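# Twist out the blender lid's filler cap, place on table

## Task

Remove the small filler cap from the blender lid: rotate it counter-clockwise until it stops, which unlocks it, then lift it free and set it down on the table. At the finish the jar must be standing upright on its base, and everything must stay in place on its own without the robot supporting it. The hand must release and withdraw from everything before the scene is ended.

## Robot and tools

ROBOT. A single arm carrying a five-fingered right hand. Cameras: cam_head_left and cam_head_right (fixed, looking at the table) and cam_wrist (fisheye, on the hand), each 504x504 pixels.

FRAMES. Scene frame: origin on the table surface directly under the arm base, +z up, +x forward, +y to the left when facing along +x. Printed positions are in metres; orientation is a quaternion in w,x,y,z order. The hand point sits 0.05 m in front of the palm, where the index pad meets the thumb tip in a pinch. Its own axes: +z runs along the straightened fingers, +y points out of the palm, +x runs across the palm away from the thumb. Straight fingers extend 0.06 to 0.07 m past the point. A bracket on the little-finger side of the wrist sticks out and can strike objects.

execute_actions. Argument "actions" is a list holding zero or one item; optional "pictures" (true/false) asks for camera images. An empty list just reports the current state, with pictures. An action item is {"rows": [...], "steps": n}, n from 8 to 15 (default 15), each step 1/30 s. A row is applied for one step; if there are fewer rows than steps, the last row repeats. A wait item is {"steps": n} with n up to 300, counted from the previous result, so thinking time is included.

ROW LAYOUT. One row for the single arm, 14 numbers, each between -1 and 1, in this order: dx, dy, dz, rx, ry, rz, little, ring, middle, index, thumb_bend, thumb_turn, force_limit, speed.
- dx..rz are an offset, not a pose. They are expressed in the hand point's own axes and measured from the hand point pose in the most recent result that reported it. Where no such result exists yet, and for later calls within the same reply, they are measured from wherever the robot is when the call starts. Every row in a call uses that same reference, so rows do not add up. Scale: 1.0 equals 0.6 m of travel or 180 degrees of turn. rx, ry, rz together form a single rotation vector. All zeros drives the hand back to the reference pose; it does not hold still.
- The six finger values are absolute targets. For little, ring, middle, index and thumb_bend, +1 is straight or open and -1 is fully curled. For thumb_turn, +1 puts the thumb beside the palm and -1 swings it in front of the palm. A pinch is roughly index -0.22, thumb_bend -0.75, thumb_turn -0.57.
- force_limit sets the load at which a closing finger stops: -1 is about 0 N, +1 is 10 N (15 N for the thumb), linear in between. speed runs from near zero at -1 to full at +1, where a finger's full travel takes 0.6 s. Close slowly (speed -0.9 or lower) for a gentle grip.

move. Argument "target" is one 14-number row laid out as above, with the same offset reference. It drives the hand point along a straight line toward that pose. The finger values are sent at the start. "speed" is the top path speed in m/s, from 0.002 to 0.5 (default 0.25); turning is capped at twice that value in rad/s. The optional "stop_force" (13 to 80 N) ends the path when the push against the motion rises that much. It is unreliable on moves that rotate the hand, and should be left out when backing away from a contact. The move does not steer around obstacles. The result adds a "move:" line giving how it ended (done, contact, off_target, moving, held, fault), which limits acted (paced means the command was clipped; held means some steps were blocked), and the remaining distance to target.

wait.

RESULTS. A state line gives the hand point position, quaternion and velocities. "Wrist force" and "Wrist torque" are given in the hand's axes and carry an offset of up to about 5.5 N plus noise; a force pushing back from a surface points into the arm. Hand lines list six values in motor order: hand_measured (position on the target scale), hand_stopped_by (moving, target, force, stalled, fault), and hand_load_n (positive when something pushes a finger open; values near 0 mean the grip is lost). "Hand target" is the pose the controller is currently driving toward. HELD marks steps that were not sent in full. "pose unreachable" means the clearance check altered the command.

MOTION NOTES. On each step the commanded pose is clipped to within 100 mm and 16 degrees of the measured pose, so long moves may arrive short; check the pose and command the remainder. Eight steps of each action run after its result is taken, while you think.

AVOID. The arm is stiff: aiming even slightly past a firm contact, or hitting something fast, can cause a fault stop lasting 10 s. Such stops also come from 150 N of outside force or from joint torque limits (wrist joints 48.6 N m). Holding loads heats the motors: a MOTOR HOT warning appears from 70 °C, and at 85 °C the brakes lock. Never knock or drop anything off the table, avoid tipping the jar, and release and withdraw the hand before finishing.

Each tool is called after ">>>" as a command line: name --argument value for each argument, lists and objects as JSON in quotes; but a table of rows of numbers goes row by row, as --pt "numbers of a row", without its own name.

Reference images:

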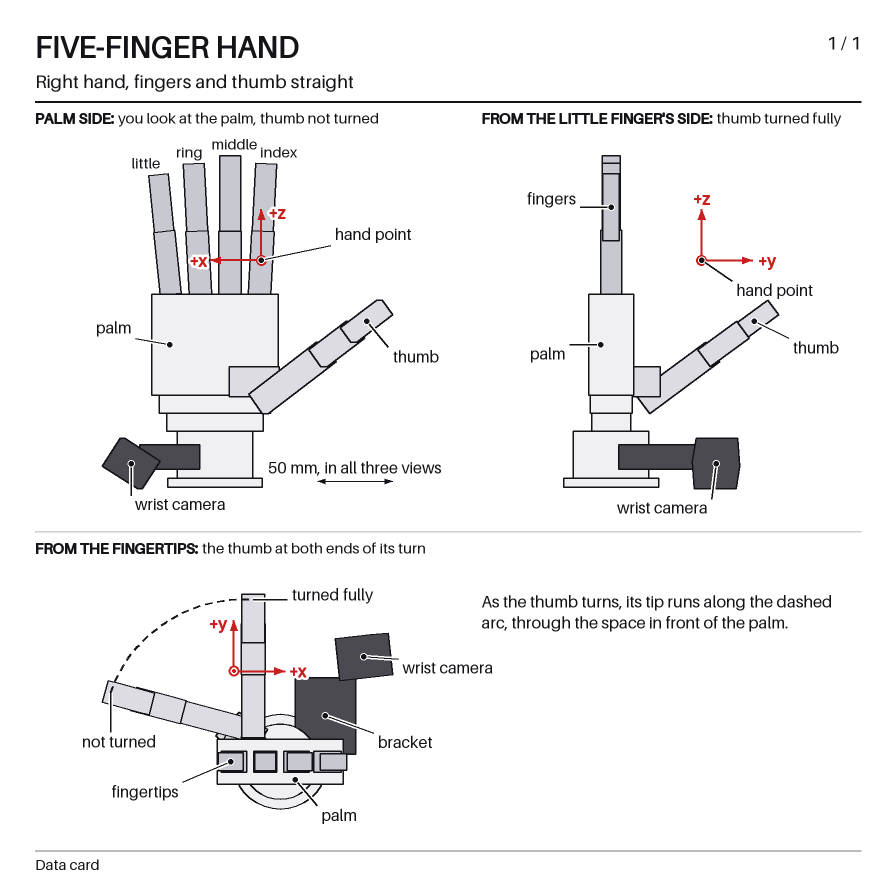

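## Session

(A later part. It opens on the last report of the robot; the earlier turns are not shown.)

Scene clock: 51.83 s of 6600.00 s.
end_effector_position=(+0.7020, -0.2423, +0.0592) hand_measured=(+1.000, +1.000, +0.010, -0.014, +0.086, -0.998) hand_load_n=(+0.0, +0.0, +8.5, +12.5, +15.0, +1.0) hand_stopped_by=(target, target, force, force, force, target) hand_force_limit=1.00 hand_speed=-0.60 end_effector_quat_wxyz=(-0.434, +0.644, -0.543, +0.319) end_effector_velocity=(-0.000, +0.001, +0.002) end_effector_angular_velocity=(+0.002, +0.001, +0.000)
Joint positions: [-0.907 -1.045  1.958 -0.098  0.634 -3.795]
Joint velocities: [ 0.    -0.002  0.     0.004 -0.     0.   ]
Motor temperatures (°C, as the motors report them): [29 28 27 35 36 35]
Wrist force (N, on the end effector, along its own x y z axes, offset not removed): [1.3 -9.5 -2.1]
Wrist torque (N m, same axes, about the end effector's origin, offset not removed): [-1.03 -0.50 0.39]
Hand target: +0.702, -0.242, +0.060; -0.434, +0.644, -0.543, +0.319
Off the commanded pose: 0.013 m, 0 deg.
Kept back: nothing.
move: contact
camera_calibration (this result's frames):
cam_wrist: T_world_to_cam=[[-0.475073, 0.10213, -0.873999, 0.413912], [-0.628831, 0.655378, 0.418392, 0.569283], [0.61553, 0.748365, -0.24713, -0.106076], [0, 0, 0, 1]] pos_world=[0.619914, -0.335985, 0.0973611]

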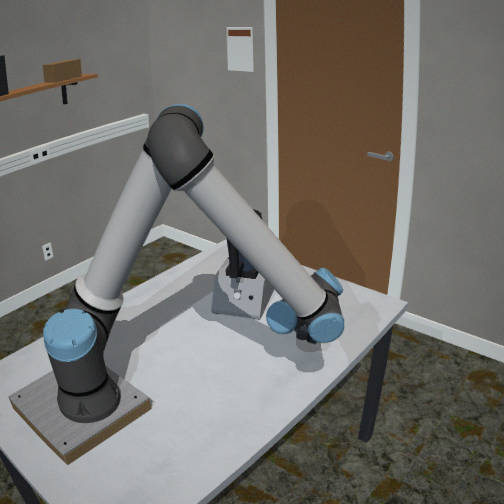

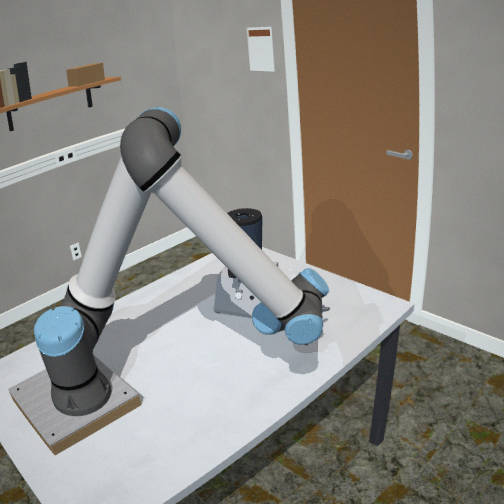

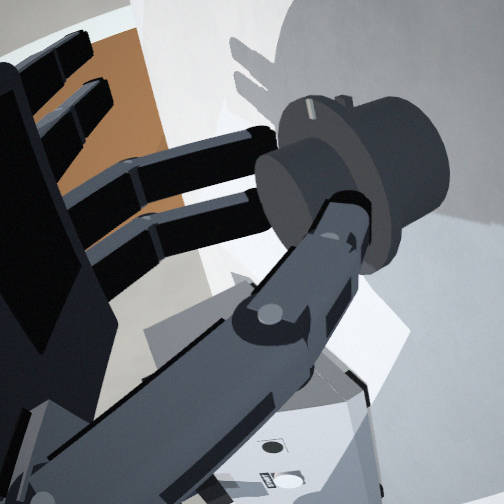

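>>> move --target '[0,-0.002,-0.001,0,0,0,1,1,0.3,0.3,0.17,-1,1,-0.3]' --speed 0.01

>>> move --target '[-0.01,-0.15,-0.07,0,0,0,1,1,0.4,0.4,0.17,-1,1,-0.3]' --speed 0.1

Scene clock: 52.77 s of 6600.00 s.
end_effector_position=(+0.7020, -0.2424, +0.0605) hand_measured=(+1.000, +1.000, +0.300, +0.300, +0.170, -0.998) hand_load_n=(+0.0, +0.0, +0.0, +0.0, +0.0, +0.0) hand_stopped_by=(target, target, target, target, target, target) hand_force_limit=1.00 hand_speed=-0.30 end_effector_quat_wxyz=(-0.434, +0.644, -0.543, +0.319) end_effector_velocity=(-0.000, +0.000, +0.000) end_effector_angular_velocity=(-0.001, -0.000, +0.000)
Joint positions: [-0.907 -1.047  1.957 -0.096  0.634 -3.795]
Joint velocities: [ 0.    -0.001  0.     0.001 -0.    -0.001]
Motor temperatures (°C, as the motors report them): [29 28 27 35 36 35]
Wrist force (N, on the end effector, along its own x y z axes, offset not removed): [-0.1 0.0 0.2]
Wrist torque (N m, same axes, about the end effector's origin, offset not removed): [-0.10 -0.49 0.34]
Hand target: +0.702, -0.242, +0.061; -0.434, +0.644, -0.543, +0.319
Off the commanded pose: 0.000 m, 0 deg.
Kept back: nothing.
move: done
camera_calibration (this result's frames):
cam_wrist: T_world_to_cam=[[-0.47508, 0.10213, -0.873996, 0.415055], [-0.628824, 0.655382, 0.418395, 0.568772], [0.615532, 0.74836, -0.247137, -0.105681], [0, 0, 0, 1]] pos_world=[0.619892, -0.336065, 0.0986673]

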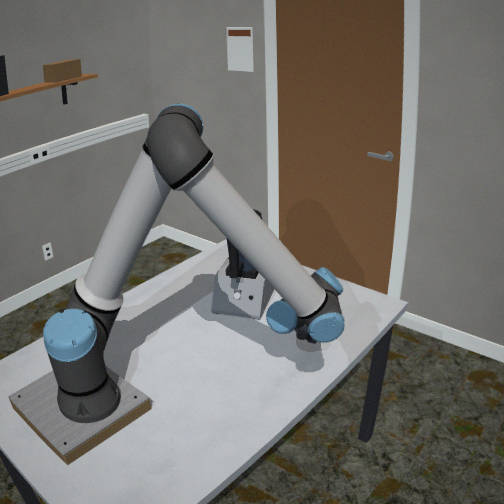

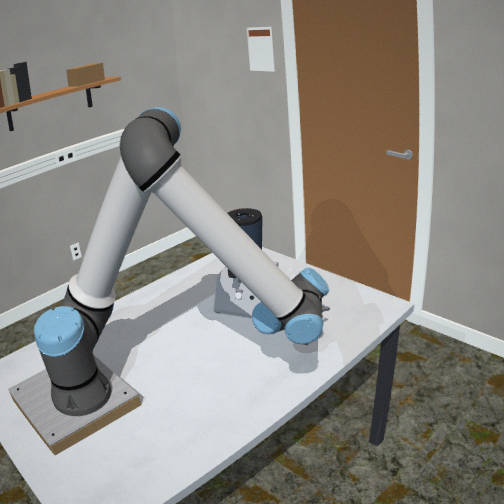

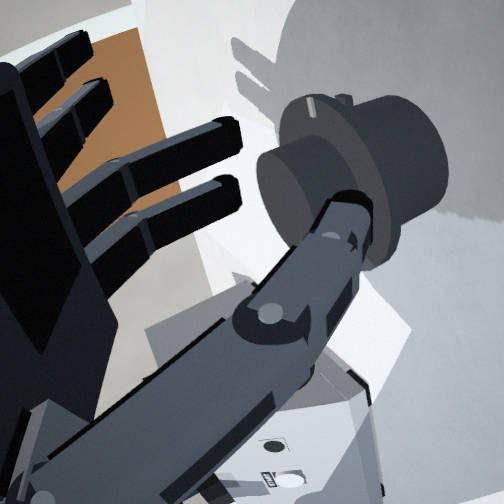

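Scene clock: 54.23 s of 6600.00 s.
end_effector_position=(+0.7017, -0.2423, +0.1599) hand_measured=(+1.000, +1.000, +0.400, +0.400, +0.170, -0.998) hand_load_n=(+0.0, +0.0, +0.0, +0.0, +0.0, +0.0) hand_stopped_by=(target, target, target, target, target, target) hand_force_limit=1.00 hand_speed=-0.30 end_effector_quat_wxyz=(-0.434, +0.644, -0.543, +0.319) end_effector_velocity=(-0.000, -0.001, +0.001) end_effector_angular_velocity=(-0.001, -0.000, -0.001)
Joint positions: [-0.904 -1.176  1.919  0.069  0.636 -3.792]
Joint velocities: [-0.002 -0.002 -0.001  0.003  0.    -0.001]
Motor temperatures (°C, as the motors report them): [29 28 27 35 36 35]
Wrist force (N, on the end effector, along its own x y z axes, offset not removed): [-0.8 -0.9 4.8]
Wrist torque (N m, same axes, about the end effector's origin, offset not removed): [-0.54 -0.40 0.02]
Hand target: +0.702, -0.242, +0.160; -0.434, +0.644, -0.543, +0.319
Off the commanded pose: 0.000 m, 0 deg.
Kept back: nothing.
move: done
camera_calibration (this result's frames):
cam_wrist: T_world_to_cam=[[-0.47508, 0.102158, -0.873993, 0.50179], [-0.628822, 0.655371, 0.418415, 0.526922], [0.615534, 0.748366, -0.247114, -0.0810537], [0, 0, 0, 1]] pos_world=[0.619621, -0.335933, 0.198059]

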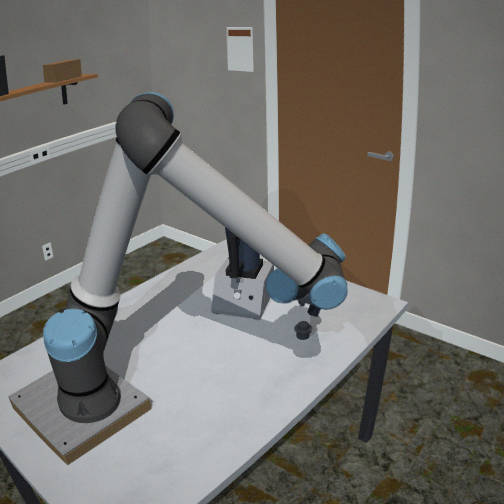

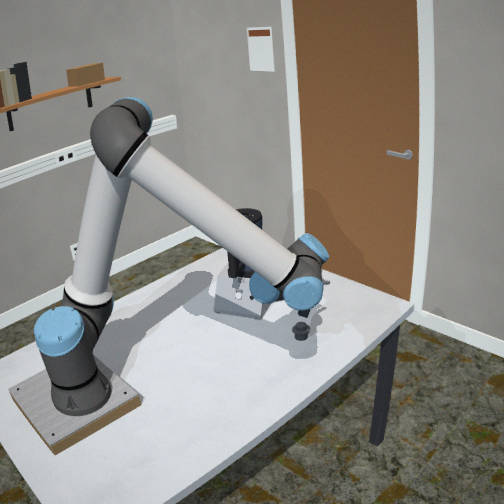

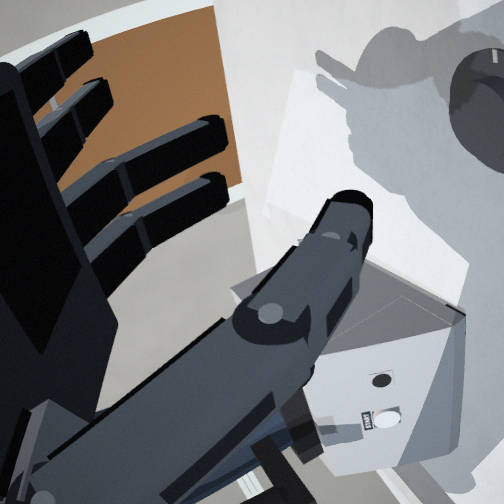

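>>> finished_scene --scene 1

The scene is finished: the task was done.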